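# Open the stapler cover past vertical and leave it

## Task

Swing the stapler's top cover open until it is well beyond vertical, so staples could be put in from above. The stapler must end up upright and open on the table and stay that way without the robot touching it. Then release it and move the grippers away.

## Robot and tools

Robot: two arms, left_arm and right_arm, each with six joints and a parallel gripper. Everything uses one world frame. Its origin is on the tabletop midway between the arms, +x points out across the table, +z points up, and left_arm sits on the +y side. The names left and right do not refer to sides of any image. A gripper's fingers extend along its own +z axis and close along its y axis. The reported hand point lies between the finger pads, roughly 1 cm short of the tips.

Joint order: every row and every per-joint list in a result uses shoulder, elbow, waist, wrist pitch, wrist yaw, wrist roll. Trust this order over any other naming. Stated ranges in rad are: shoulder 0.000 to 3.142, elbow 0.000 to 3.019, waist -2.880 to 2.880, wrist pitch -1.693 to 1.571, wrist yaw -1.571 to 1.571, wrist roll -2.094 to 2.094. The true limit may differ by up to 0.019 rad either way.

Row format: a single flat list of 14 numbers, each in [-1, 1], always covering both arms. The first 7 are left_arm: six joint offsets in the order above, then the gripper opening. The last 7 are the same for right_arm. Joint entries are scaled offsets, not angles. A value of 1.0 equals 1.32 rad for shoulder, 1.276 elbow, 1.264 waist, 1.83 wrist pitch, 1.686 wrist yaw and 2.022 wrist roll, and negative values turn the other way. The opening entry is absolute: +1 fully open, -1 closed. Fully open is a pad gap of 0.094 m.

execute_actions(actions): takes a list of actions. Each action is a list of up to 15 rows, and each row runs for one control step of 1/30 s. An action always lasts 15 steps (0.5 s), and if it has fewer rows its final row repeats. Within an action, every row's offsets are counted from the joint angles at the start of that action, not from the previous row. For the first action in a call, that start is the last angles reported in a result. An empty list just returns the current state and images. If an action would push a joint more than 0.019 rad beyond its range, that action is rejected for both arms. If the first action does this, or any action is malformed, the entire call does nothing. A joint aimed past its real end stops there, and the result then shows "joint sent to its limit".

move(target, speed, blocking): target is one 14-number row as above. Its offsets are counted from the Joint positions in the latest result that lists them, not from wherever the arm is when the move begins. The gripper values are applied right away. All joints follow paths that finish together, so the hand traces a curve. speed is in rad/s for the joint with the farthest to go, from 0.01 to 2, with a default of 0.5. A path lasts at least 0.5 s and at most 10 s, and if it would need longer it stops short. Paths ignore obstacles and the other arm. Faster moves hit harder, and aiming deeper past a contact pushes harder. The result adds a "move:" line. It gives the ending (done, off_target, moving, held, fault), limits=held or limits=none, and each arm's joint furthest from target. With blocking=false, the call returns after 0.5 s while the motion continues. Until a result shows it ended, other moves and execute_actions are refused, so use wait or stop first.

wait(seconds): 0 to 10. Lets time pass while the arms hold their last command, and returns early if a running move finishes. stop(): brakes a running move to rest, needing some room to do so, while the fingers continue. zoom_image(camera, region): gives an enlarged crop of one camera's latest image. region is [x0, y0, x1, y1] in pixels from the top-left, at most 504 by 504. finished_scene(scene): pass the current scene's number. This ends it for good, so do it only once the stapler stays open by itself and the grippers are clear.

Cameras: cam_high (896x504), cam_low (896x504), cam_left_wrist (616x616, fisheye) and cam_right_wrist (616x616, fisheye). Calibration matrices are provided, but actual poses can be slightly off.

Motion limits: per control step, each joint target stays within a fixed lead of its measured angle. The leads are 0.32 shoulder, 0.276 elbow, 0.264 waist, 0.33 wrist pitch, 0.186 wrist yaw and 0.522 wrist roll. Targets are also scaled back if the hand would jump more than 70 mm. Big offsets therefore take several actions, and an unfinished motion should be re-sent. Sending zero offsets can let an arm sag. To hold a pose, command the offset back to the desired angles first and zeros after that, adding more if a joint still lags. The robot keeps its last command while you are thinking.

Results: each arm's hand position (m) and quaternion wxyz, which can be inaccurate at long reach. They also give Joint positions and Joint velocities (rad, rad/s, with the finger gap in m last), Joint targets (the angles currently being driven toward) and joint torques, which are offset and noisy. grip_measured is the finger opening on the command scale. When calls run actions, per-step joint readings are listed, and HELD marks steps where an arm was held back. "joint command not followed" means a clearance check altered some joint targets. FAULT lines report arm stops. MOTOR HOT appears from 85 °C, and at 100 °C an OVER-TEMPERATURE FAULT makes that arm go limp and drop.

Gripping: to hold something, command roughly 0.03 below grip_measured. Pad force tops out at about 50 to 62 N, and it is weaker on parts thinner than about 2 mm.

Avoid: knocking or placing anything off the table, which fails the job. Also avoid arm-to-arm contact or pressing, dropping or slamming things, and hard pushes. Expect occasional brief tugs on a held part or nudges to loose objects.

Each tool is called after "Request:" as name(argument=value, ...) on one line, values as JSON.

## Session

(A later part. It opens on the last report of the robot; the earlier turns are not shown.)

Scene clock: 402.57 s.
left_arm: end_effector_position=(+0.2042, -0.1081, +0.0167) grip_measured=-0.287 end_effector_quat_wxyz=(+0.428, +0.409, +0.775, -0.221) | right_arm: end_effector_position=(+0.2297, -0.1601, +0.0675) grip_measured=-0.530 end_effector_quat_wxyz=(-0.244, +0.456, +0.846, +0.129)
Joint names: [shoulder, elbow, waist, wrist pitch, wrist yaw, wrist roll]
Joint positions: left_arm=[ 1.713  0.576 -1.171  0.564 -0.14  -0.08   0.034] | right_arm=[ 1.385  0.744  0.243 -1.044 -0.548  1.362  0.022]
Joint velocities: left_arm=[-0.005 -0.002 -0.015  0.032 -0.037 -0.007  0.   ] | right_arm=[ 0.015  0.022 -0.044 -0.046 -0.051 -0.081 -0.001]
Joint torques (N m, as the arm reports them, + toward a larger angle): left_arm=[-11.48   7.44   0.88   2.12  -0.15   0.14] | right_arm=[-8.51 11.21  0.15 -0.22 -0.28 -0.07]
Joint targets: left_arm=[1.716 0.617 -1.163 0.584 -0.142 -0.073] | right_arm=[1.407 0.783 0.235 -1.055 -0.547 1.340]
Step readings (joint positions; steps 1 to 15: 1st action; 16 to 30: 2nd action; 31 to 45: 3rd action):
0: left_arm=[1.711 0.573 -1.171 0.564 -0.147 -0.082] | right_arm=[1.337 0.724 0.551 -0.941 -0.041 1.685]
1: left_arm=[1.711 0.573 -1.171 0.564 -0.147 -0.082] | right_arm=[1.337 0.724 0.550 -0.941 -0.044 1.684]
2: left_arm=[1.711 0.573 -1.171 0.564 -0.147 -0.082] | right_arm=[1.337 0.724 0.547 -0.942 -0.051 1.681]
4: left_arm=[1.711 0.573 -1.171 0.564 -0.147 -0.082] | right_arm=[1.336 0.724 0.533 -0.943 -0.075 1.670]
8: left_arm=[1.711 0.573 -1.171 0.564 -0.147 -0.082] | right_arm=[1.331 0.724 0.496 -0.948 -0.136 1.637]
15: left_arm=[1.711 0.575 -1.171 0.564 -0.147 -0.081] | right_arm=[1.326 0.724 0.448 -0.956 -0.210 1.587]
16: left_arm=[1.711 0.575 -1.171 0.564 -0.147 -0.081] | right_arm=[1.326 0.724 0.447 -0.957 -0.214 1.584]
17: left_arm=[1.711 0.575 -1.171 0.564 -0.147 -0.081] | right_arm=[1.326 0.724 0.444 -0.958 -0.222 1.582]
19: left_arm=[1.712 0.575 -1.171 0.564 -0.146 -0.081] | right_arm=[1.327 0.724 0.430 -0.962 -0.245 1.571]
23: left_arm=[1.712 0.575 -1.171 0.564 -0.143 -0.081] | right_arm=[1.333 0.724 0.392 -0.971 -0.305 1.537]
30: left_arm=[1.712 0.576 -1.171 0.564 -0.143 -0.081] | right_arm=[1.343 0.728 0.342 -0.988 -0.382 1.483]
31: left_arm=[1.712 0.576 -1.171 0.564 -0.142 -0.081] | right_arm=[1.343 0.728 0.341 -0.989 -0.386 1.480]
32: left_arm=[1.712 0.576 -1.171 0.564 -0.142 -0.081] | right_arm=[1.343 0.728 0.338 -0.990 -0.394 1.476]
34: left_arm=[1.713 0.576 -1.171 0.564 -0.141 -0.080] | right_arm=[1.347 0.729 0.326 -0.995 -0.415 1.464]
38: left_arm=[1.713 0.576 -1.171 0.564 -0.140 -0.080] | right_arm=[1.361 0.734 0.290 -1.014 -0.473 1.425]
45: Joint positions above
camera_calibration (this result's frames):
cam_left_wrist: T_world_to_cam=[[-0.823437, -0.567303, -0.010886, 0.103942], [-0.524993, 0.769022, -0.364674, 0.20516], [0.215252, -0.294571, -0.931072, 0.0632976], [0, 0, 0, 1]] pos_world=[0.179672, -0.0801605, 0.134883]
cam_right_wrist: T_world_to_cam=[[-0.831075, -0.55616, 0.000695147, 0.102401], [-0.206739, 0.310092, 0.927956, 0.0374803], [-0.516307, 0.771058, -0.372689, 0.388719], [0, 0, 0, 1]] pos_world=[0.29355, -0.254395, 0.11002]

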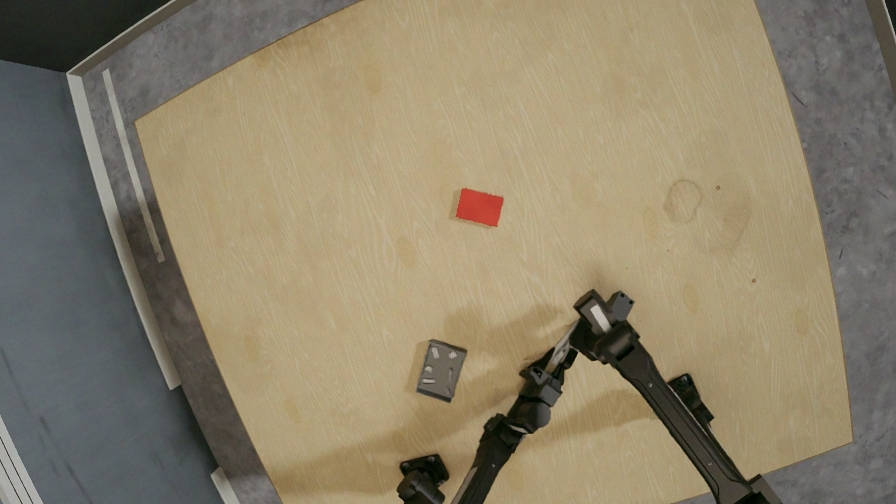

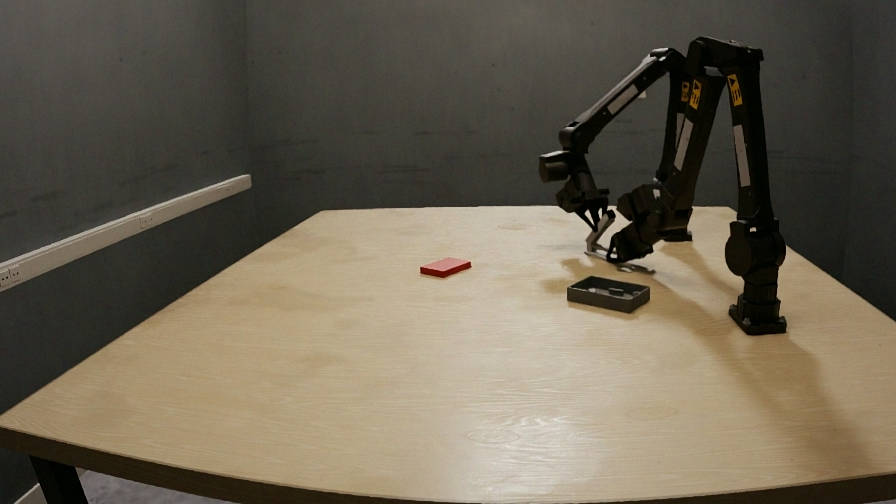

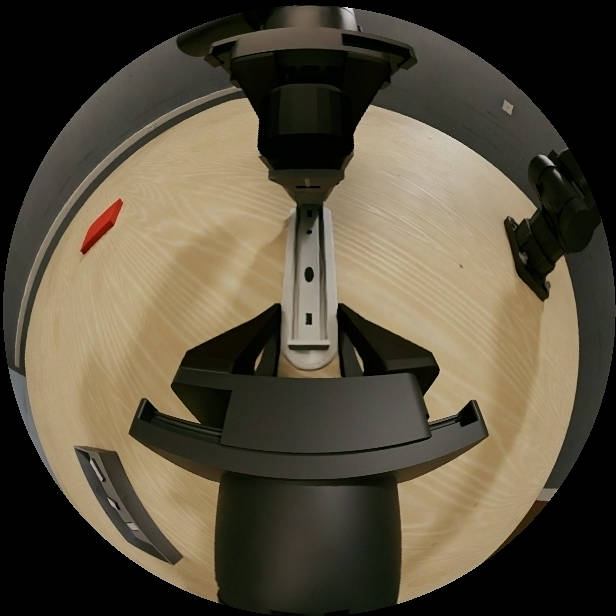

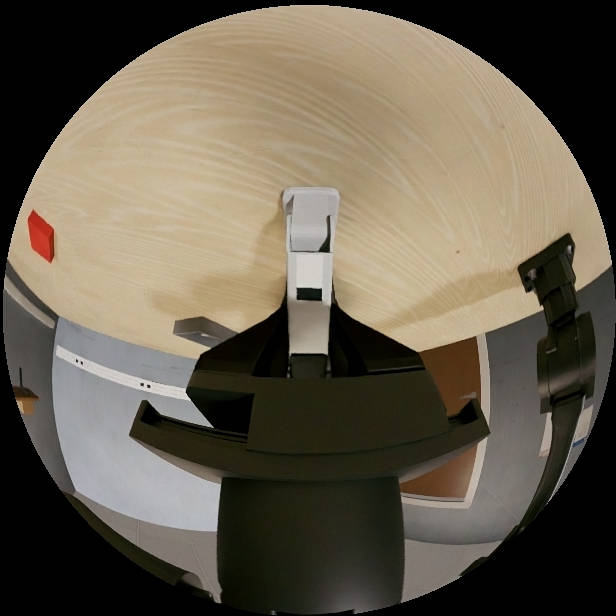

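Request:
execute_actions(actions=[[[0.002,0.0313,0.005,0.0104,-0.002,0.003,-0.32, 0.0247,0.0353,-0.0123,-0.012,-0.0078,-0.0232,-0.56],[0.002,0.0313,0.005,0.0104,-0.002,0.003,-0.32, 0.0298,0.0377,-0.0184,-0.0163,-0.015,-0.0307,-0.56],[0.002,0.0313,0.005,0.0104,-0.002,0.003,-0.32, 0.0348,0.0401,-0.0244,-0.0206,-0.0222,-0.0381,-0.56],[0.002,0.0313,0.005,0.0104,-0.002,0.003,-0.32, 0.0398,0.0425,-0.0305,-0.0249,-0.0294,-0.0456,-0.56],[0.002,0.0313,0.005,0.0104,-0.002,0.003,-0.32, 0.0449,0.0449,-0.0365,-0.0293,-0.0367,-0.053,-0.56],[0.002,0.0313,0.005,0.0104,-0.002,0.003,-0.32, 0.0499,0.0472,-0.0425,-0.0336,-0.0439,-0.0604,-0.56],[0.002,0.0313,0.005,0.0104,-0.002,0.003,-0.32, 0.0549,0.0496,-0.0486,-0.0379,-0.0511,-0.0679,-0.56],[0.002,0.0313,0.005,0.0104,-0.002,0.003,-0.32, 0.0599,0.052,-0.0546,-0.0422,-0.0583,-0.0753,-0.56],[0.002,0.0313,0.005,0.0104,-0.002,0.003,-0.32, 0.065,0.0544,-0.0607,-0.0465,-0.0655,-0.0828,-0.56],[0.002,0.0313,0.005,0.0104,-0.002,0.003,-0.32, 0.07,0.0568,-0.0667,-0.0508,-0.0727,-0.0902,-0.56],[0.002,0.0313,0.005,0.0104,-0.002,0.003,-0.32, 0.075,0.0592,-0.0727,-0.0551,-0.0799,-0.0976,-0.56],[0.002,0.0313,0.005,0.0104,-0.002,0.003,-0.32, 0.0801,0.0616,-0.0788,-0.0595,-0.0871,-0.1051,-0.56]],[[0.002,0.0313,0.005,0.0104,-0.001,0.003,-0.32, 0.0275,0.0353,-0.0115,-0.0137,-0.0069,-0.0242,-0.56],[0.002,0.0313,0.005,0.0104,-0.001,0.003,-0.32, 0.0338,0.0377,-0.0167,-0.0191,-0.0132,-0.0316,-0.56],[0.002,0.0313,0.005,0.0104,-0.001,0.003,-0.32, 0.04,0.04,-0.0218,-0.0246,-0.0194,-0.0391,-0.56],[0.002,0.0313,0.005,0.0104,-0.001,0.003,-0.32, 0.0463,0.0424,-0.027,-0.0301,-0.0257,-0.0465,-0.56],[0.002,0.0313,0.005,0.0104,-0.001,0.003,-0.32, 0.0526,0.0448,-0.0322,-0.0356,-0.032,-0.0539,-0.56],[0.002,0.0313,0.005,0.0104,-0.001,0.003,-0.32, 0.0589,0.0472,-0.0374,-0.041,-0.0383,-0.0613,-0.56],[0.002,0.0313,0.005,0.0104,-0.001,0.003,-0.32, 0.0652,0.0496,-0.0426,-0.0465,-0.0446,-0.0687,-0.56],[0.002,0.0313,0.005,0.0104,-0.001,0.003,-0.32, 0.0714,0.0519,-0.0477,-0.052,-0.0508,-0.0762,-0.56],[0.002,0.0313,0.005,0.0104,-0.001,0.003,-0.32, 0.0777,0.0543,-0.0529,-0.0574,-0.0571,-0.0836,-0.56],[0.002,0.0313,0.005,0.0104,-0.001,0.003,-0.32, 0.084,0.0567,-0.0581,-0.0629,-0.0634,-0.091,-0.56],[0.002,0.0313,0.005,0.0104,-0.001,0.003,-0.32, 0.0903,0.0591,-0.0633,-0.0684,-0.0697,-0.0984,-0.56],[0.002,0.0313,0.005,0.0104,-0.001,0.003,-0.32, 0.0966,0.0614,-0.0685,-0.0739,-0.076,-0.1058,-0.56]],[[0.002,0.0313,0.005,0.0104,-0.001,0.003,-0.32, 0.0284,0.0356,-0.0106,-0.0153,-0.0056,-0.0249,-0.56],[0.002,0.0313,0.005,0.0104,-0.001,0.003,-0.32, 0.0356,0.0383,-0.0149,-0.0223,-0.0106,-0.033,-0.56],[0.002,0.0313,0.005,0.0104,-0.001,0.003,-0.32, 0.0427,0.0409,-0.0191,-0.0294,-0.0156,-0.0412,-0.56],[0.002,0.0313,0.005,0.0104,-0.001,0.003,-0.32, 0.0499,0.0436,-0.0234,-0.0365,-0.0206,-0.0493,-0.56],[0.002,0.0313,0.005,0.0104,-0.001,0.003,-0.32, 0.0571,0.0463,-0.0277,-0.0436,-0.0257,-0.0574,-0.56],[0.002,0.0313,0.005,0.0104,-0.001,0.003,-0.32, 0.0643,0.049,-0.032,-0.0506,-0.0307,-0.0655,-0.56],[0.002,0.0313,0.005,0.0104,-0.001,0.003,-0.32, 0.0715,0.0517,-0.0363,-0.0577,-0.0357,-0.0736,-0.56],[0.002,0.0313,0.005,0.0104,-0.001,0.003,-0.32, 0.0786,0.0543,-0.0405,-0.0648,-0.0407,-0.0818,-0.56],[0.002,0.0313,0.005,0.0104,-0.001,0.003,-0.32, 0.0858,0.057,-0.0448,-0.0718,-0.0457,-0.0899,-0.56],[0.002,0.0313,0.005,0.0104,-0.001,0.003,-0.32, 0.093,0.0597,-0.0491,-0.0789,-0.0507,-0.098,-0.56],[0.002,0.0313,0.005,0.0104,-0.001,0.003,-0.32, 0.1002,0.0624,-0.0534,-0.086,-0.0557,-0.1061,-0.56],[0.002,0.0313,0.005,0.0104,-0.001,0.003,-0.32, 0.1074,0.065,-0.0577,-0.093,-0.0607,-0.1142,-0.56]]])

Request:
wait(seconds=0.3)

Request:
zoom_image(camera="cam_low", region=[500, 170, 670, 290])

Scene clock: 433.53 s.
left_arm: end_effector_position=(+0.2056, -0.1073, +0.0168) grip_measured=-0.287 end_effector_quat_wxyz=(+0.429, +0.404, +0.778, -0.219) | right_arm: end_effector_position=(+0.2441, -0.1755, +0.0814) grip_measured=-0.530 end_effector_quat_wxyz=(-0.462, +0.405, +0.753, +0.233)
Joint names: [shoulder, elbow, waist, wrist pitch, wrist yaw, wrist roll]
Joint positions: left_arm=[ 1.713  0.576 -1.17   0.564 -0.149 -0.089  0.034] | right_arm=[ 1.688  0.865  0.012 -1.426 -0.933  0.809  0.022]
Joint velocities: left_arm=[-0.015 -0.007 -0.015 -0.017 -0.081 -0.037 -0.001] | right_arm=[ 0.073  0.022 -0.015 -0.12  -0.037 -0.271 -0.   ]
Joint torques (N m, as the arm reports them, + toward a larger angle): left_arm=[-11.58   7.38   0.89   2.06   0.02   0.14] | right_arm=[-11.75   9.06  -0.28  -0.98  -0.51   0.11]
Joint targets: left_arm=[1.716 0.616 -1.164 0.583 -0.147 -0.079] | right_arm=[1.712 0.903 0.000 -1.439 -0.934 0.784]
Step readings (joint positions; steps 1 to 15: 1st action; 16 to 30: 2nd action; 31 to 45: 3rd action):
0: left_arm=[1.713 0.576 -1.171 0.564 -0.140 -0.080] | right_arm=[1.385 0.744 0.243 -1.045 -0.548 1.357]
1: left_arm=[1.713 0.576 -1.171 0.564 -0.140 -0.080] | right_arm=[1.386 0.744 0.242 -1.046 -0.551 1.354]
2: left_arm=[1.713 0.576 -1.171 0.564 -0.140 -0.080] | right_arm=[1.388 0.746 0.240 -1.050 -0.557 1.348]
4: left_arm=[1.713 0.576 -1.171 0.564 -0.141 -0.080] | right_arm=[1.399 0.752 0.227 -1.062 -0.577 1.330]
8: left_arm=[1.713 0.576 -1.171 0.564 -0.141 -0.080] | right_arm=[1.428 0.764 0.194 -1.095 -0.631 1.278]
15: left_arm=[1.713 0.576 -1.171 0.564 -0.142 -0.081] | right_arm=[1.468 0.781 0.151 -1.143 -0.700 1.195]
16: left_arm=[1.713 0.576 -1.171 0.564 -0.142 -0.081] | right_arm=[1.470 0.782 0.151 -1.146 -0.704 1.190]
17: left_arm=[1.713 0.576 -1.171 0.564 -0.144 -0.081] | right_arm=[1.473 0.784 0.148 -1.151 -0.710 1.183]
19: left_arm=[1.713 0.576 -1.171 0.564 -0.145 -0.082] | right_arm=[1.486 0.790 0.138 -1.167 -0.727 1.163]
23: left_arm=[1.713 0.576 -1.171 0.564 -0.145 -0.084] | right_arm=[1.522 0.803 0.110 -1.207 -0.773 1.107]
30: left_arm=[1.713 0.576 -1.171 0.564 -0.145 -0.085] | right_arm=[1.571 0.820 0.073 -1.269 -0.832 1.015]
31: left_arm=[1.713 0.576 -1.171 0.564 -0.146 -0.085] | right_arm=[1.573 0.821 0.073 -1.273 -0.834 1.008]
32: left_arm=[1.713 0.576 -1.171 0.564 -0.146 -0.085] | right_arm=[1.576 0.824 0.071 -1.280 -0.839 0.999]
34: left_arm=[1.713 0.576 -1.171 0.564 -0.148 -0.085] | right_arm=[1.590 0.832 0.064 -1.299 -0.852 0.977]
38: left_arm=[1.713 0.576 -1.171 0.564 -0.149 -0.088] | right_arm=[1.632 0.846 0.042 -1.348 -0.887 0.914]
45: Joint positions above
camera_calibration (this result's frames):
cam_left_wrist: T_world_to_cam=[[-0.816624, -0.577111, -0.00828831, 0.103077], [-0.534742, 0.761919, -0.365417, 0.206521], [0.217201, -0.293976, -0.930807, 0.0630162], [0, 0, 0, 1]] pos_world=[0.180923, -0.0793409, 0.134977]
cam_right_wrist: T_world_to_cam=[[-0.824263, -0.565977, 0.0161027, 0.101112], [0.0967994, -0.112839, 0.988887, -0.120946], [-0.557871, 0.816662, 0.147796, 0.389008], [0, 0, 0, 1]] pos_world=[0.312067, -0.274108, 0.0604801]

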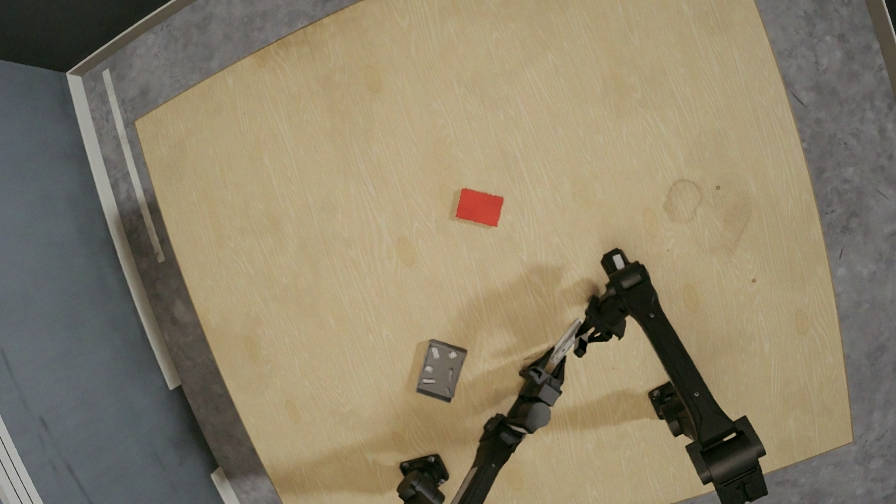

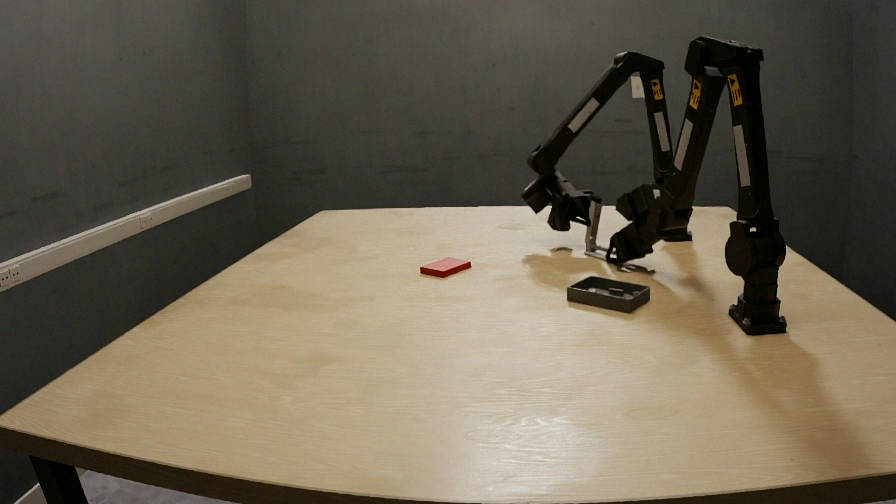

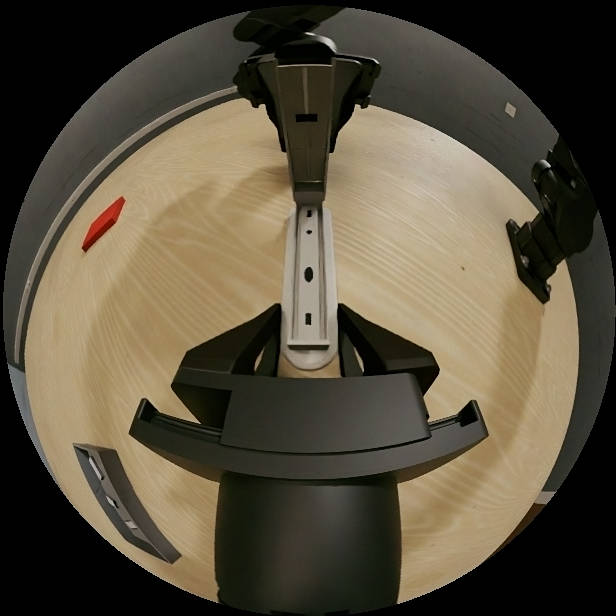

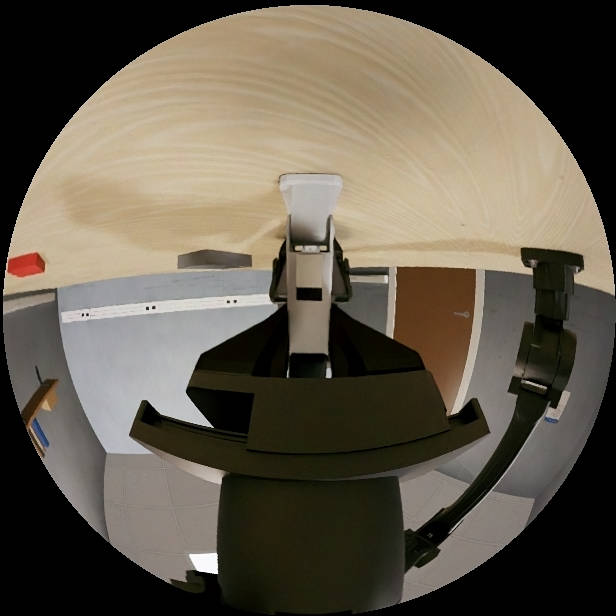

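Scene clock: 433.83 s.
left_arm: end_effector_position=(+0.2056, -0.1073, +0.0168) grip_measured=-0.287 end_effector_quat_wxyz=(+0.429, +0.404, +0.778, -0.219) | right_arm: end_effector_position=(+0.2439, -0.1756, +0.0814) grip_measured=-0.530 end_effector_quat_wxyz=(-0.462, +0.401, +0.755, +0.236)
Joint names: [shoulder, elbow, waist, wrist pitch, wrist yaw, wrist roll]
Joint positions: left_arm=[ 1.713  0.576 -1.17   0.564 -0.149 -0.089  0.034] | right_arm=[ 1.69   0.865  0.011 -1.429 -0.933  0.796  0.022]
Joint velocities: left_arm=[-0.005  0.012  0.005 -0.002  0.051  0.007  0.001] | right_arm=[-0.015  0.002 -0.005 -0.022 -0.007 -0.051  0.   ]
Joint torques (N m, as the arm reports them, + toward a larger angle): left_arm=[-11.53   7.44   1.04   2.17   0.02   0.16] | right_arm=[-11.69   9.08  -0.18  -1.19  -0.57  -0.1 ]
Joint targets: left_arm=[1.716 0.616 -1.164 0.583 -0.147 -0.079] | right_arm=[1.713 0.903 0.001 -1.439 -0.934 0.784]
wait: 0.30 s; no rest
camera_calibration (this result's frames):
cam_left_wrist: T_world_to_cam=[[-0.816624, -0.577111, -0.00828831, 0.103077], [-0.534742, 0.761919, -0.365417, 0.206521], [0.217201, -0.293976, -0.930807, 0.0630162], [0, 0, 0, 1]] pos_world=[0.180923, -0.0793409, 0.134977]
cam_right_wrist: T_world_to_cam=[[-0.821173, -0.570624, 0.00795505, 0.0999519], [0.0919868, -0.118593, 0.988673, -0.120794], [-0.563217, 0.812603, 0.149875, 0.389385], [0, 0, 0, 1]] pos_world=[0.312497, -0.273706, 0.0602718]

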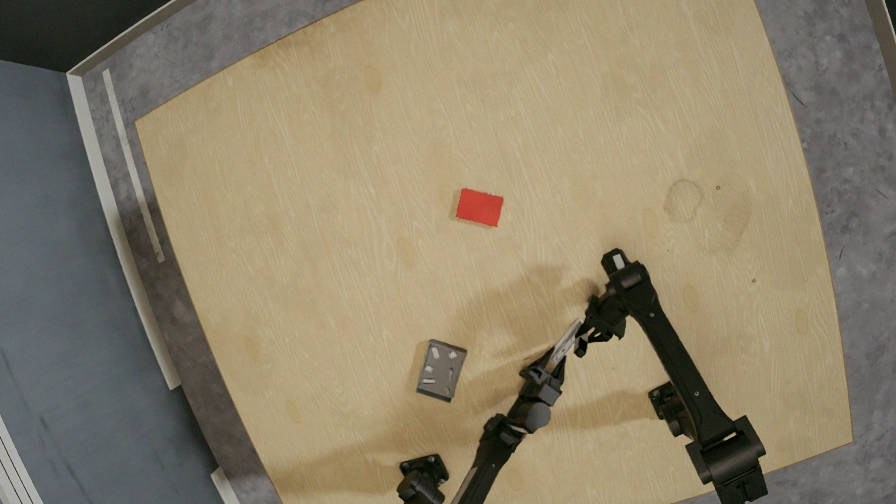

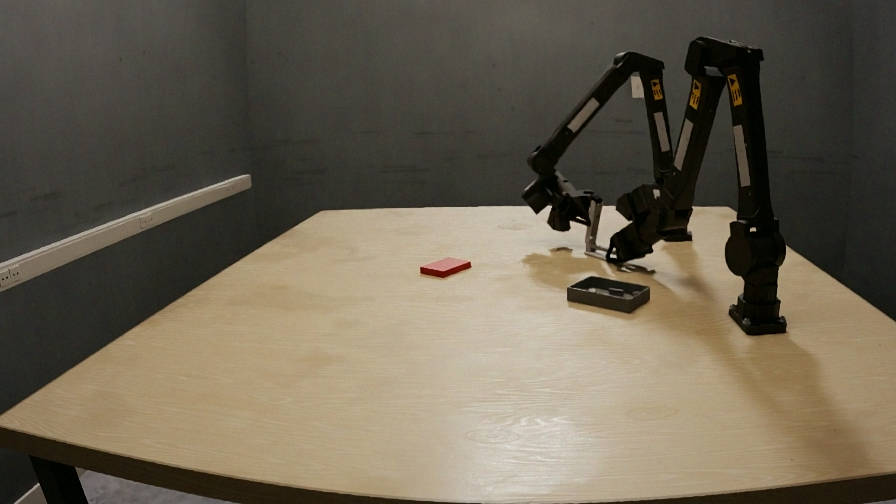

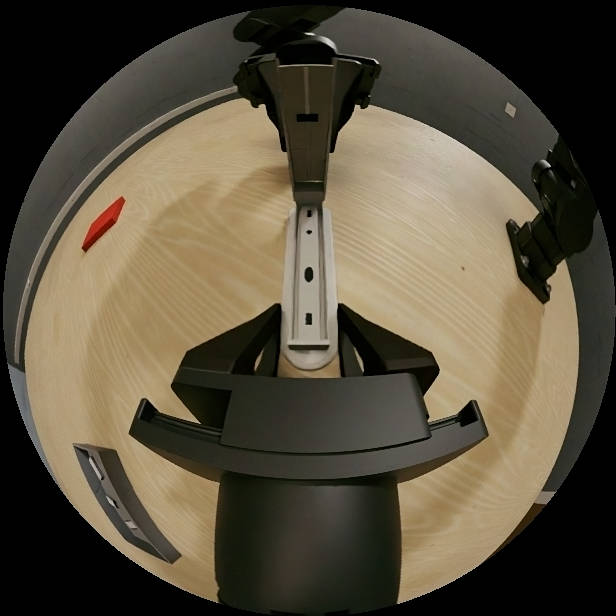

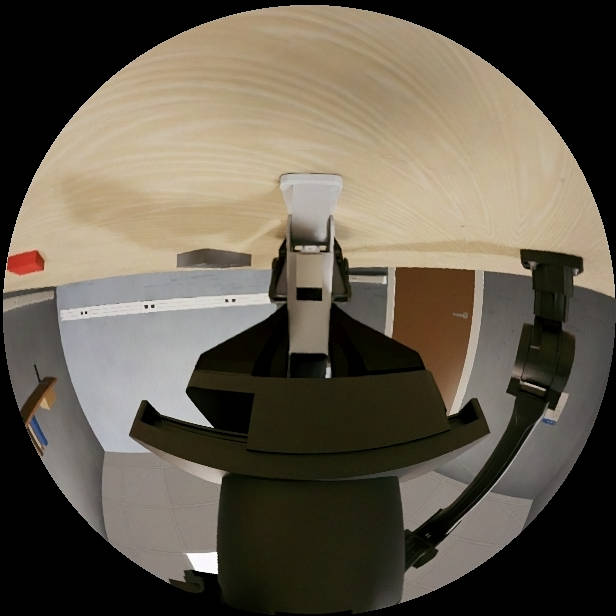

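Region (500, 170, 670, 290) of cam_low's 896x504 image, scaled by 2.965, with more detail than that image has; it fills the top 356 rows of this view, and the rest is white.

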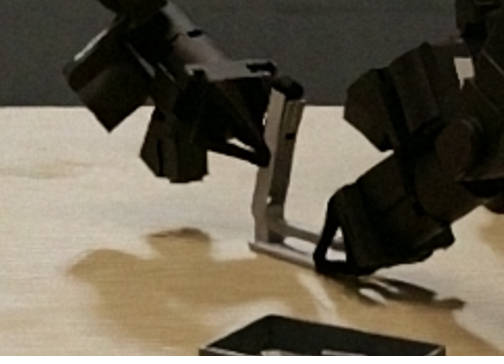

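Request:
move(target=[0.0023,0.0313,0.0047,0.0104,0.0012,0.005,-0.32, 0.1240,0.0674,-0.0466,-0.1150,-0.0418,-0.1394,-0.56], speed=0.45)

Request:
zoom_image(camera="cam_low", region=[500, 170, 670, 290])

Scene clock: 479.80 s.
left_arm: end_effector_position=(+0.2057, -0.1072, +0.0168) grip_measured=-0.287 end_effector_quat_wxyz=(+0.429, +0.403, +0.778, -0.219) | right_arm: end_effector_position=(+0.2489, -0.1820, +0.0839) grip_measured=-0.530 end_effector_quat_wxyz=(-0.526, +0.377, +0.714, +0.268)
Joint names: [shoulder, elbow, waist, wrist pitch, wrist yaw, wrist roll]
Joint positions: left_arm=[ 1.713  0.576 -1.17   0.564 -0.149 -0.09   0.034] | right_arm=[ 1.828  0.915 -0.037 -1.633 -1.     0.533  0.022]
Joint velocities: left_arm=[-0.005  0.017  0.005  0.002  0.051 -0.051 -0.   ] | right_arm=[-0.005  0.012 -0.005 -0.002 -0.007 -0.007 -0.   ]
Joint torques (N m, as the arm reports them, + toward a larger angle): left_arm=[-11.5    7.43   0.89   2.12   0.08   0.16] | right_arm=[-12.77   7.92  -0.2   -1.43  -0.57  -0.18]
Joint targets: left_arm=[1.716 0.616 -1.164 0.583 -0.147 -0.079] | right_arm=[1.853 0.951 -0.047 -1.640 -1.004 0.514]
move: off_target (left_arm, right_arm); limits=none; left_arm: farthest joint: the elbow, 0.040 radians from its target (0.040 radians at the start); right_arm: farthest joint: the elbow, 0.036 radians from its target (0.086 radians at the start)
camera_calibration (this result's frames):
cam_left_wrist: T_world_to_cam=[[-0.815903, -0.578138, -0.00772948, 0.102939], [-0.535848, 0.761108, -0.365489, 0.206672], [0.217186, -0.294061, -0.930784, 0.0630165], [0, 0, 0, 1]] pos_world=[0.181047, -0.079256, 0.134987]
cam_right_wrist: T_world_to_cam=[[-0.818568, -0.57438, 0.00578794, 0.0992407], [0.186509, -0.256244, 0.948448, -0.169638], [-0.543286, 0.777449, 0.31688, 0.371644], [0, 0, 0, 1]] pos_world=[0.314783, -0.275401, 0.0425521]

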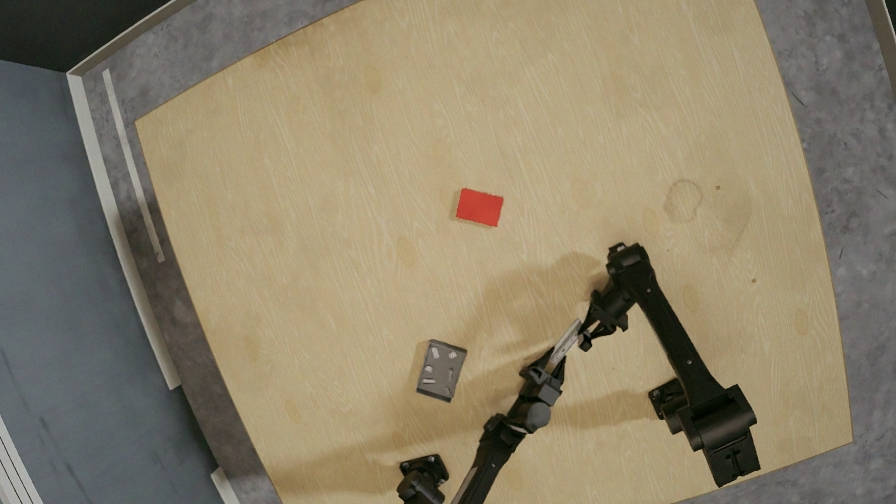

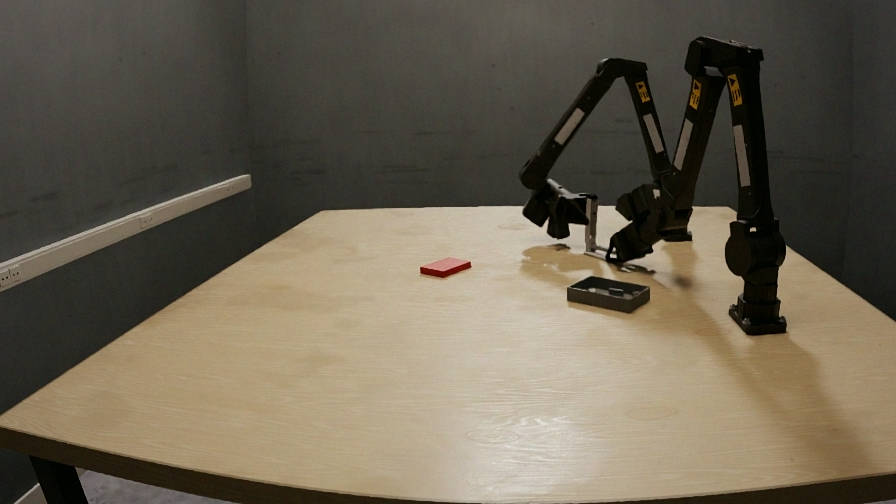

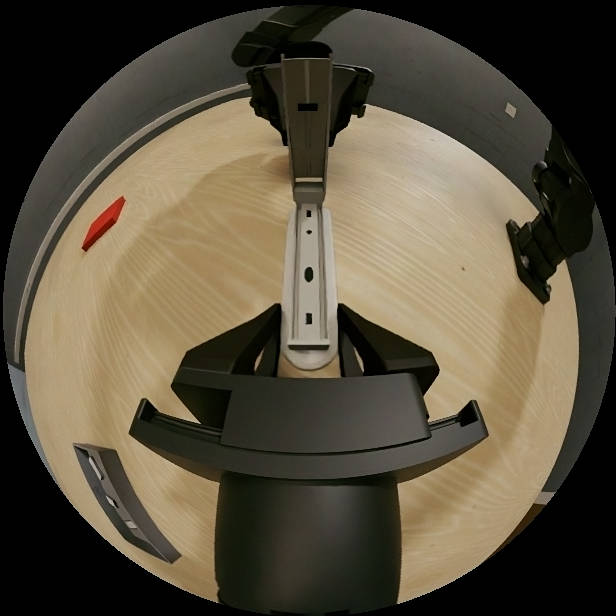

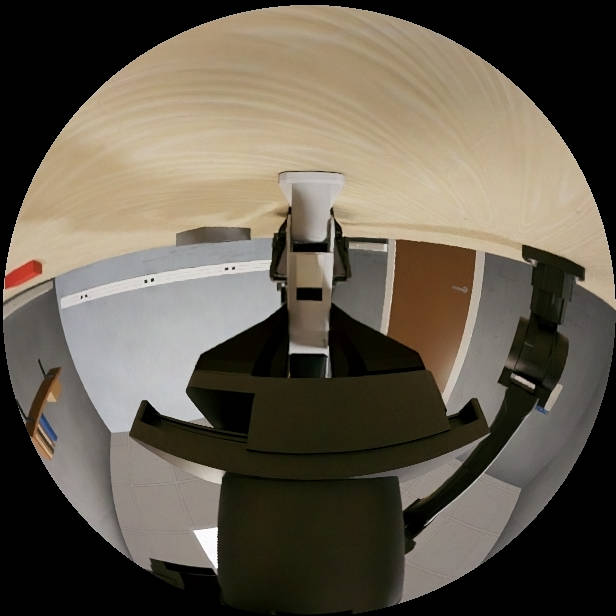

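Region (500, 170, 670, 290) of cam_low's 896x504 image, scaled by 2.965, with more detail than that image has; it fills the top 356 rows of this view, and the rest is white.

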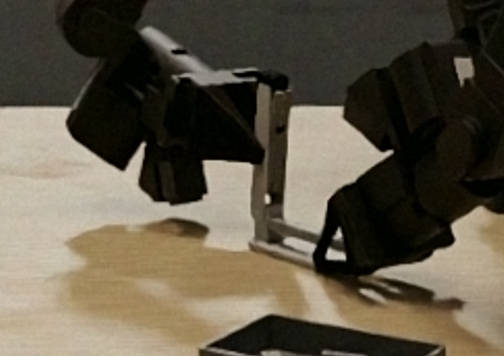

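Request:
execute_actions(actions=[[[0.0023,0.0313,0.0047,0.0104,0.0012,0.005,-0.32, 0.0189,0.0282,-0.0079,-0.0038,-0.0024,-0.005,0.6],[0.0023,0.0313,0.0047,0.0104,0.0012,0.005,-0.32, 0.0189,0.0282,-0.0079,-0.0038,-0.0024,-0.005,0.6],[0.0023,0.0313,0.0047,0.0104,0.0012,0.005,-0.32, 0.0189,0.0282,-0.0079,-0.0038,-0.0024,-0.005,0.6],[0.0023,0.0313,0.0047,0.0104,0.0012,0.005,-0.32, -0.0123,0.0105,0.0026,0.0083,0.0077,0.0123,0.6],[0.0023,0.0313,0.0047,0.0104,0.0012,0.005,-0.32, -0.0432,-0.0068,0.0127,0.0201,0.0173,0.0304,0.6],[0.0023,0.0313,0.0047,0.0104,0.0012,0.005,-0.32, -0.0565,-0.0083,0.0163,0.0275,0.025,0.0427,0.6],[0.0023,0.0313,0.0047,0.0104,0.0012,0.005,-0.32, -0.0697,-0.0098,0.0199,0.0348,0.0327,0.0549,0.6],[0.0023,0.0313,0.0047,0.0104,0.0012,0.005,-0.32, -0.083,-0.0113,0.0235,0.0421,0.0405,0.0672,0.6],[0.0023,0.0313,0.0047,0.0104,0.0012,0.005,-0.32, -0.0962,-0.0127,0.0271,0.0494,0.0482,0.0795,0.6],[0.0023,0.0313,0.0047,0.0104,0.0012,0.005,-0.32, -0.1095,-0.0142,0.0308,0.0567,0.0559,0.0917,0.6],[0.0023,0.0313,0.0047,0.0104,0.0012,0.005,-0.32, -0.1228,-0.0157,0.0344,0.064,0.0637,0.104,0.6],[0.0023,0.0313,0.0047,0.0104,0.0012,0.005,-0.32, -0.136,-0.0172,0.038,0.0714,0.0714,0.1162,0.6],[0.0023,0.0313,0.0047,0.0104,0.0012,0.005,-0.32, -0.1493,-0.0186,0.0416,0.0787,0.0791,0.1285,0.6],[0.0023,0.0313,0.0047,0.0104,0.0012,0.005,-0.32, -0.1625,-0.0201,0.0452,0.086,0.0869,0.1408,0.6],[0.0023,0.0313,0.0047,0.0104,0.0012,0.005,-0.32, -0.1758,-0.0216,0.0488,0.0933,0.0946,0.153,0.6]],[[0.0023,0.0313,0.0047,0.0104,0.0012,0.005,-0.32, -0.0698,-0.0097,0.0181,0.0311,0.025,0.0611,0.6],[0.0023,0.0313,0.0047,0.0104,0.0012,0.005,-0.32, -0.083,-0.0112,0.0217,0.0384,0.0328,0.0733,0.6],[0.0023,0.0313,0.0047,0.0104,0.0012,0.005,-0.32, -0.0963,-0.0127,0.0253,0.0458,0.0405,0.0856,0.6],[0.0023,0.0313,0.0047,0.0104,0.0012,0.005,-0.32, -0.1095,-0.0142,0.0289,0.0531,0.0482,0.0979,0.6],[0.0023,0.0313,0.0047,0.0104,0.0012,0.005,-0.32, -0.1228,-0.0156,0.0325,0.0604,0.056,0.1101,0.6],[0.0023,0.0313,0.0047,0.0104,0.0012,0.005,-0.32, -0.136,-0.0171,0.0361,0.0677,0.0637,0.1224,0.6],[0.0023,0.0313,0.0047,0.0104,0.0012,0.005,-0.32, -0.1493,-0.0186,0.0398,0.075,0.0714,0.1346,0.6],[0.0023,0.0313,0.0047,0.0104,0.0012,0.005,-0.32, -0.1626,-0.0201,0.0434,0.0823,0.0792,0.1469,0.6],[0.0023,0.0313,0.0047,0.0104,0.0012,0.005,-0.32, -0.1712,-0.0208,0.0523,0.0862,0.0912,0.1563,0.6],[0.0023,0.0313,0.0047,0.0104,0.0012,0.005,-0.32, -0.1798,-0.0215,0.0613,0.0901,0.1031,0.1657,0.6],[0.0023,0.0313,0.0047,0.0104,0.0012,0.005,-0.32, -0.1884,-0.0222,0.0702,0.094,0.1151,0.1751,0.6],[0.0023,0.0313,0.0047,0.0104,0.0012,0.005,-0.32, -0.197,-0.023,0.0792,0.0979,0.1271,0.1845,0.6],[0.0023,0.0313,0.0047,0.0104,0.0012,0.005,-0.32, -0.2056,-0.0237,0.0881,0.1018,0.139,0.194,0.6],[0.0023,0.0313,0.0047,0.0104,0.0012,0.005,-0.32, -0.2141,-0.0244,0.097,0.1057,0.151,0.2034,0.6],[0.0023,0.0313,0.0047,0.0104,0.0012,0.005,-0.32, -0.2227,-0.0251,0.106,0.1096,0.1629,0.2128,0.6]],[[0.0023,0.0313,0.0047,0.0104,0.0012,0.005,-0.32, -0.0511,-0.0068,0.0368,0.0192,0.0377,0.0482,0.4],[0.0023,0.0313,0.0047,0.0104,0.0012,0.005,-0.32, -0.0597,-0.0075,0.0457,0.0231,0.0497,0.0577,0.4],[0.0023,0.0313,0.0047,0.0104,0.0012,0.005,-0.32, -0.0682,-0.0082,0.0547,0.027,0.0616,0.0671,0.4],[0.0023,0.0313,0.0047,0.0104,0.0012,0.005,-0.32, -0.0768,-0.0089,0.0636,0.0309,0.0736,0.0765,0.3],[0.0023,0.0313,0.0047,0.0104,0.0012,0.005,-0.32, -0.0854,-0.0096,0.0726,0.0348,0.0855,0.0859,0.3],[0.0023,0.0313,0.0047,0.0104,0.0012,0.005,-0.32, -0.094,-0.0103,0.0815,0.0387,0.0975,0.0953,0.2],[0.0023,0.0313,0.0047,0.0104,0.0012,0.005,-0.32, -0.1026,-0.011,0.0904,0.0426,0.1095,0.1047,0.1],[0.0023,0.0313,0.0047,0.0104,0.0012,0.005,-0.32, -0.1112,-0.0117,0.0994,0.0465,0.1214,0.1141,0.0],[0.0023,0.0313,0.0047,0.0104,0.0012,0.005,-0.32, -0.1198,-0.0125,0.1083,0.0504,0.1334,0.1235,-0.05],[0.0023,0.0313,0.0047,0.0104,0.0012,0.005,-0.32, -0.1284,-0.0132,0.1173,0.0543,0.1454,0.1329,-0.1],[0.0023,0.0313,0.0047,0.0104,0.0012,0.005,-0.32, -0.137,-0.0139,0.1262,0.0582,0.1573,0.1424,-0.1]]])

Request:
wait(seconds=0.3)

Request:
zoom_image(camera="cam_low", region=[520, 140, 670, 280])

Scene clock: 520.33 s.
left_arm: end_effector_position=(+0.2057, -0.1071, +0.0166) grip_measured=-0.287 end_effector_quat_wxyz=(+0.429, +0.403, +0.778, -0.219) | right_arm: end_effector_position=(+0.2527, -0.1757, +0.1554) grip_measured=-0.098 end_effector_quat_wxyz=(-0.119, +0.420, +0.891, +0.124)
Joint names: [shoulder, elbow, waist, wrist pitch, wrist yaw, wrist roll]
Joint positions: left_arm=[ 1.713  0.576 -1.17   0.564 -0.149 -0.09   0.034] | right_arm=[ 1.187  0.878  0.269 -1.223 -0.345  1.317  0.042]
Joint velocities: left_arm=[-0.015 -0.007 -0.005 -0.017 -0.051 -0.066  0.   ] | right_arm=[-0.054 -0.007  0.034  0.022  0.066  0.11   0.   ]
Joint torques (N m, as the arm reports them, + toward a larger angle): left_arm=[-11.67   7.41   0.92   2.08   0.03   0.15] | right_arm=[-8.88  8.33  0.55  0.56 -0.02  0.12]
Joint targets: left_arm=[1.717 0.616 -1.164 0.583 -0.147 -0.080] | right_arm=[1.188 0.865 0.271 -1.213 -0.339 1.359]
Step readings (joint positions; steps 1 to 15: 1st action; 16 to 30: 2nd action; 31 to 45: 3rd action):
0: left_arm=[1.713 0.576 -1.170 0.564 -0.149 -0.090] | right_arm=[1.828 0.915 -0.037 -1.633 -1.000 0.533]
1: left_arm=[1.713 0.576 -1.170 0.564 -0.149 -0.090] | right_arm=[1.828 0.916 -0.037 -1.633 -1.001 0.533]
2: left_arm=[1.713 0.576 -1.170 0.564 -0.149 -0.090] | right_arm=[1.828 0.917 -0.037 -1.633 -1.001 0.532]
4: left_arm=[1.713 0.576 -1.170 0.564 -0.149 -0.090] | right_arm=[1.828 0.920 -0.038 -1.632 -0.998 0.534]
8: left_arm=[1.713 0.576 -1.170 0.564 -0.149 -0.090] | right_arm=[1.788 0.908 -0.029 -1.588 -0.947 0.586]
15: left_arm=[1.713 0.576 -1.170 0.564 -0.149 -0.090] | right_arm=[1.635 0.902 0.009 -1.497 -0.857 0.735]
16: left_arm=[1.713 0.576 -1.170 0.564 -0.149 -0.090] | right_arm=[1.613 0.901 0.014 -1.482 -0.838 0.757]
17: left_arm=[1.713 0.576 -1.170 0.564 -0.149 -0.090] | right_arm=[1.590 0.899 0.019 -1.466 -0.820 0.779]
19: left_arm=[1.713 0.576 -1.170 0.564 -0.149 -0.090] | right_arm=[1.542 0.895 0.029 -1.436 -0.792 0.825]
23: left_arm=[1.713 0.576 -1.170 0.564 -0.149 -0.090] | right_arm=[1.456 0.891 0.048 -1.382 -0.740 0.920]
30: left_arm=[1.713 0.576 -1.170 0.564 -0.149 -0.090] | right_arm=[1.368 0.883 0.112 -1.320 -0.604 1.071]
31: left_arm=[1.713 0.576 -1.170 0.564 -0.149 -0.090] | right_arm=[1.358 0.882 0.125 -1.311 -0.575 1.088]
32: left_arm=[1.713 0.576 -1.170 0.564 -0.149 -0.090] | right_arm=[1.346 0.880 0.138 -1.302 -0.546 1.105]
34: left_arm=[1.713 0.576 -1.170 0.564 -0.149 -0.090] | right_arm=[1.315 0.878 0.164 -1.286 -0.503 1.141]
38: left_arm=[1.713 0.576 -1.170 0.564 -0.149 -0.090] | right_arm=[1.251 0.878 0.211 -1.257 -0.422 1.214]
45: Joint positions above
camera_calibration (this result's frames):
cam_left_wrist: T_world_to_cam=[[-0.815904, -0.578135, -0.00779526, 0.102947], [-0.535908, 0.761233, -0.365139, 0.206585], [0.217034, -0.293741, -0.93092, 0.0629273], [0, 0, 0, 1]] pos_world=[0.181048, -0.0792575, 0.134815]
cam_right_wrist: T_world_to_cam=[[-0.772492, -0.622858, -0.123709, 0.105543], [-0.441325, 0.3865, 0.809846, 0.056595], [-0.456605, 0.680195, -0.573451, 0.445519], [0, 0, 0, 1]] pos_world=[0.309934, -0.259176, 0.222707]

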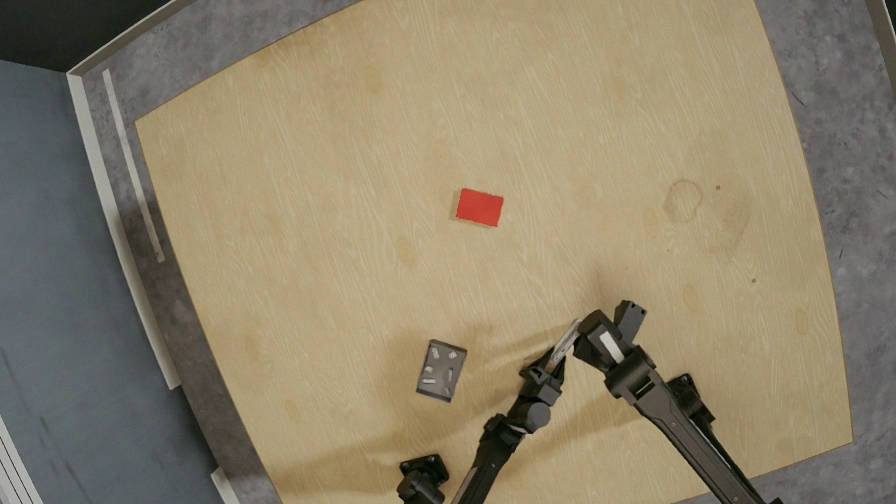

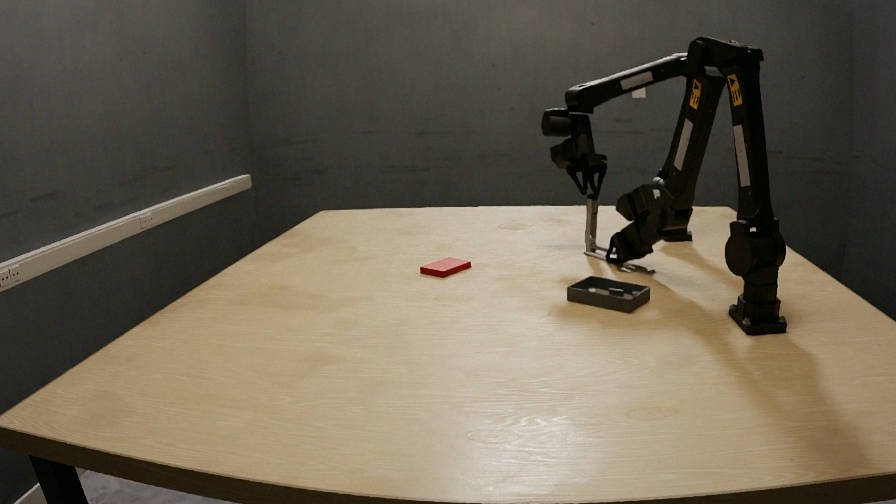

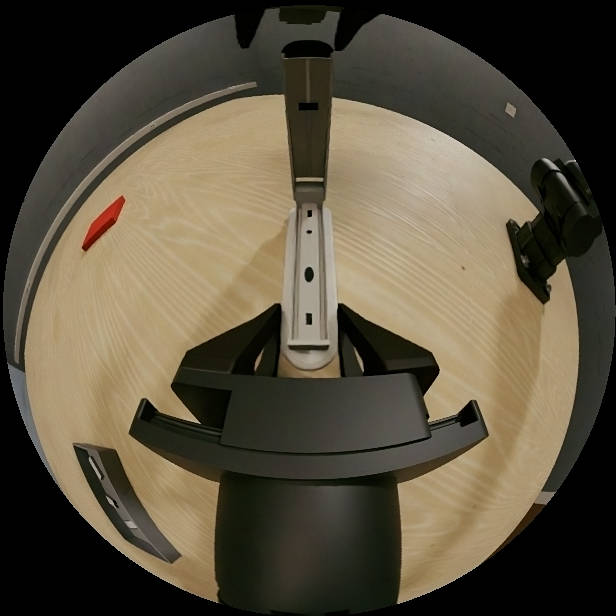

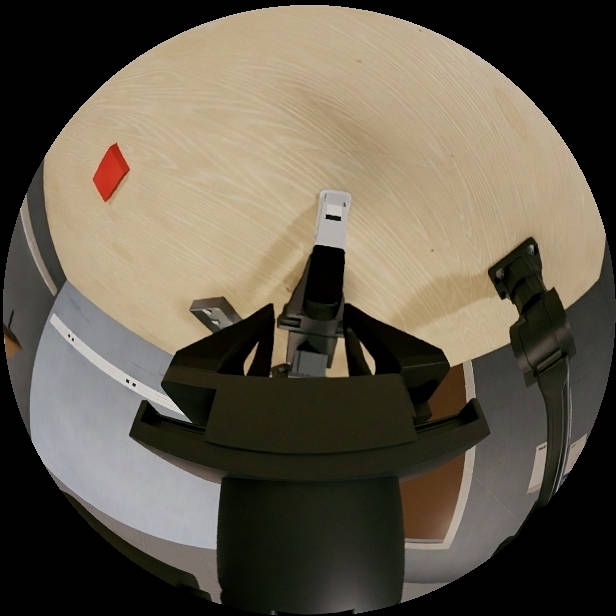

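Scene clock: 520.63 s.
left_arm: end_effector_position=(+0.2057, -0.1071, +0.0166) grip_measured=-0.287 end_effector_quat_wxyz=(+0.429, +0.403, +0.778, -0.219) | right_arm: end_effector_position=(+0.2518, -0.1763, +0.1540) grip_measured=-0.098 end_effector_quat_wxyz=(-0.121, +0.432, +0.885, +0.122)
Joint names: [shoulder, elbow, waist, wrist pitch, wrist yaw, wrist roll]
Joint positions: left_arm=[ 1.713  0.576 -1.17   0.564 -0.149 -0.09   0.034] | right_arm=[ 1.186  0.874  0.269 -1.222 -0.343  1.346  0.042]
Joint velocities: left_arm=[-0.005  0.007 -0.005  0.017  0.022  0.037 -0.   ] | right_arm=[-0.024 -0.007  0.005 -0.002 -0.066  0.007 -0.001]
Joint torques (N m, as the arm reports them, + toward a larger angle): left_arm=[-11.47   7.36   0.88   2.13   0.03   0.17] | right_arm=[-8.76  8.77  0.7   0.61 -0.06  0.12]
Joint targets: left_arm=[1.717 0.616 -1.164 0.583 -0.147 -0.080] | right_arm=[1.188 0.865 0.271 -1.213 -0.339 1.358]
wait: 0.30 s; no rest
camera_calibration (this result's frames):
cam_left_wrist: T_world_to_cam=[[-0.815904, -0.578135, -0.00779526, 0.102947], [-0.535908, 0.761233, -0.365139, 0.206585], [0.217034, -0.293741, -0.93092, 0.0629273], [0, 0, 0, 1]] pos_world=[0.181048, -0.0792575, 0.134815]
cam_right_wrist: T_world_to_cam=[[-0.789963, -0.602689, -0.112801, 0.110586], [-0.42278, 0.402153, 0.812115, 0.0552895], [-0.444089, 0.689231, -0.572491, 0.442967], [0, 0, 0, 1]] pos_world=[0.307451, -0.260892, 0.221167]

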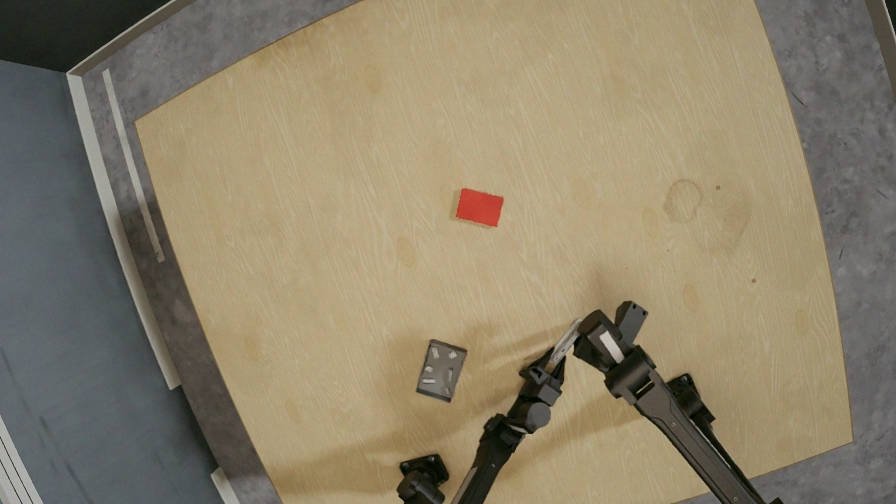

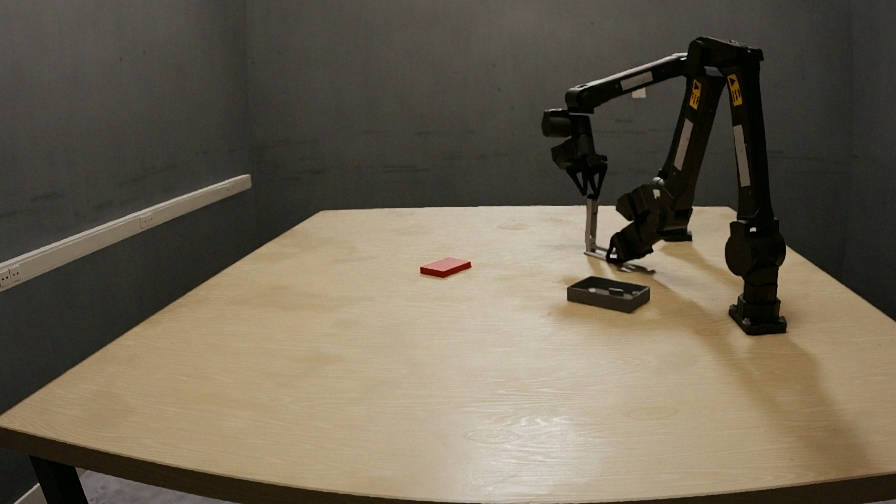

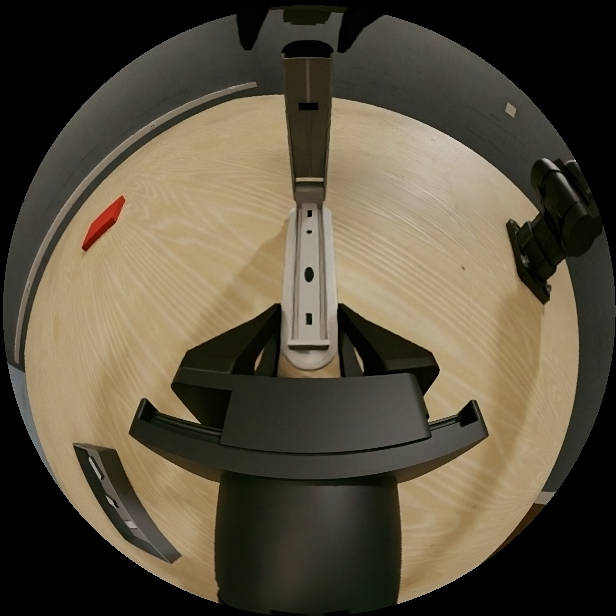

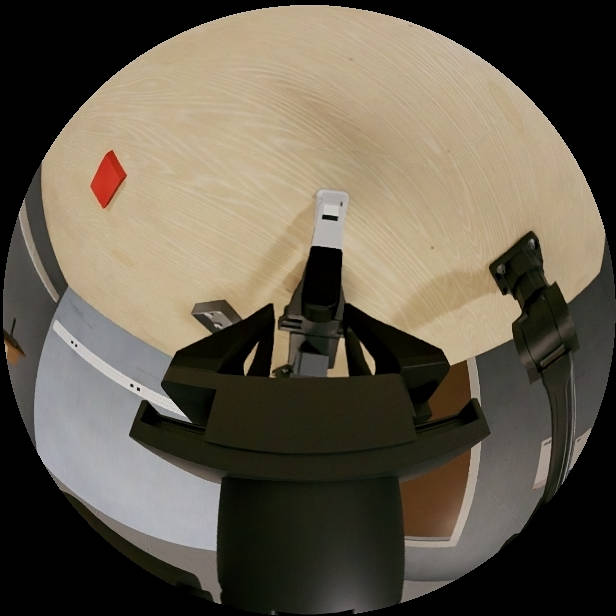

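Region (520, 140, 670, 280) of cam_low's 896x504 image, scaled by 3.360, with more detail than that image has; it fills the top 470 rows of this view, and the rest is white.

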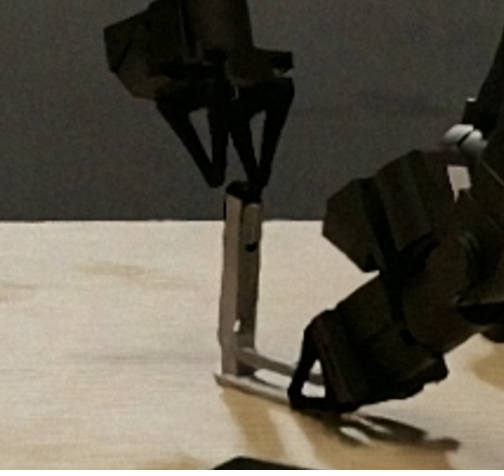

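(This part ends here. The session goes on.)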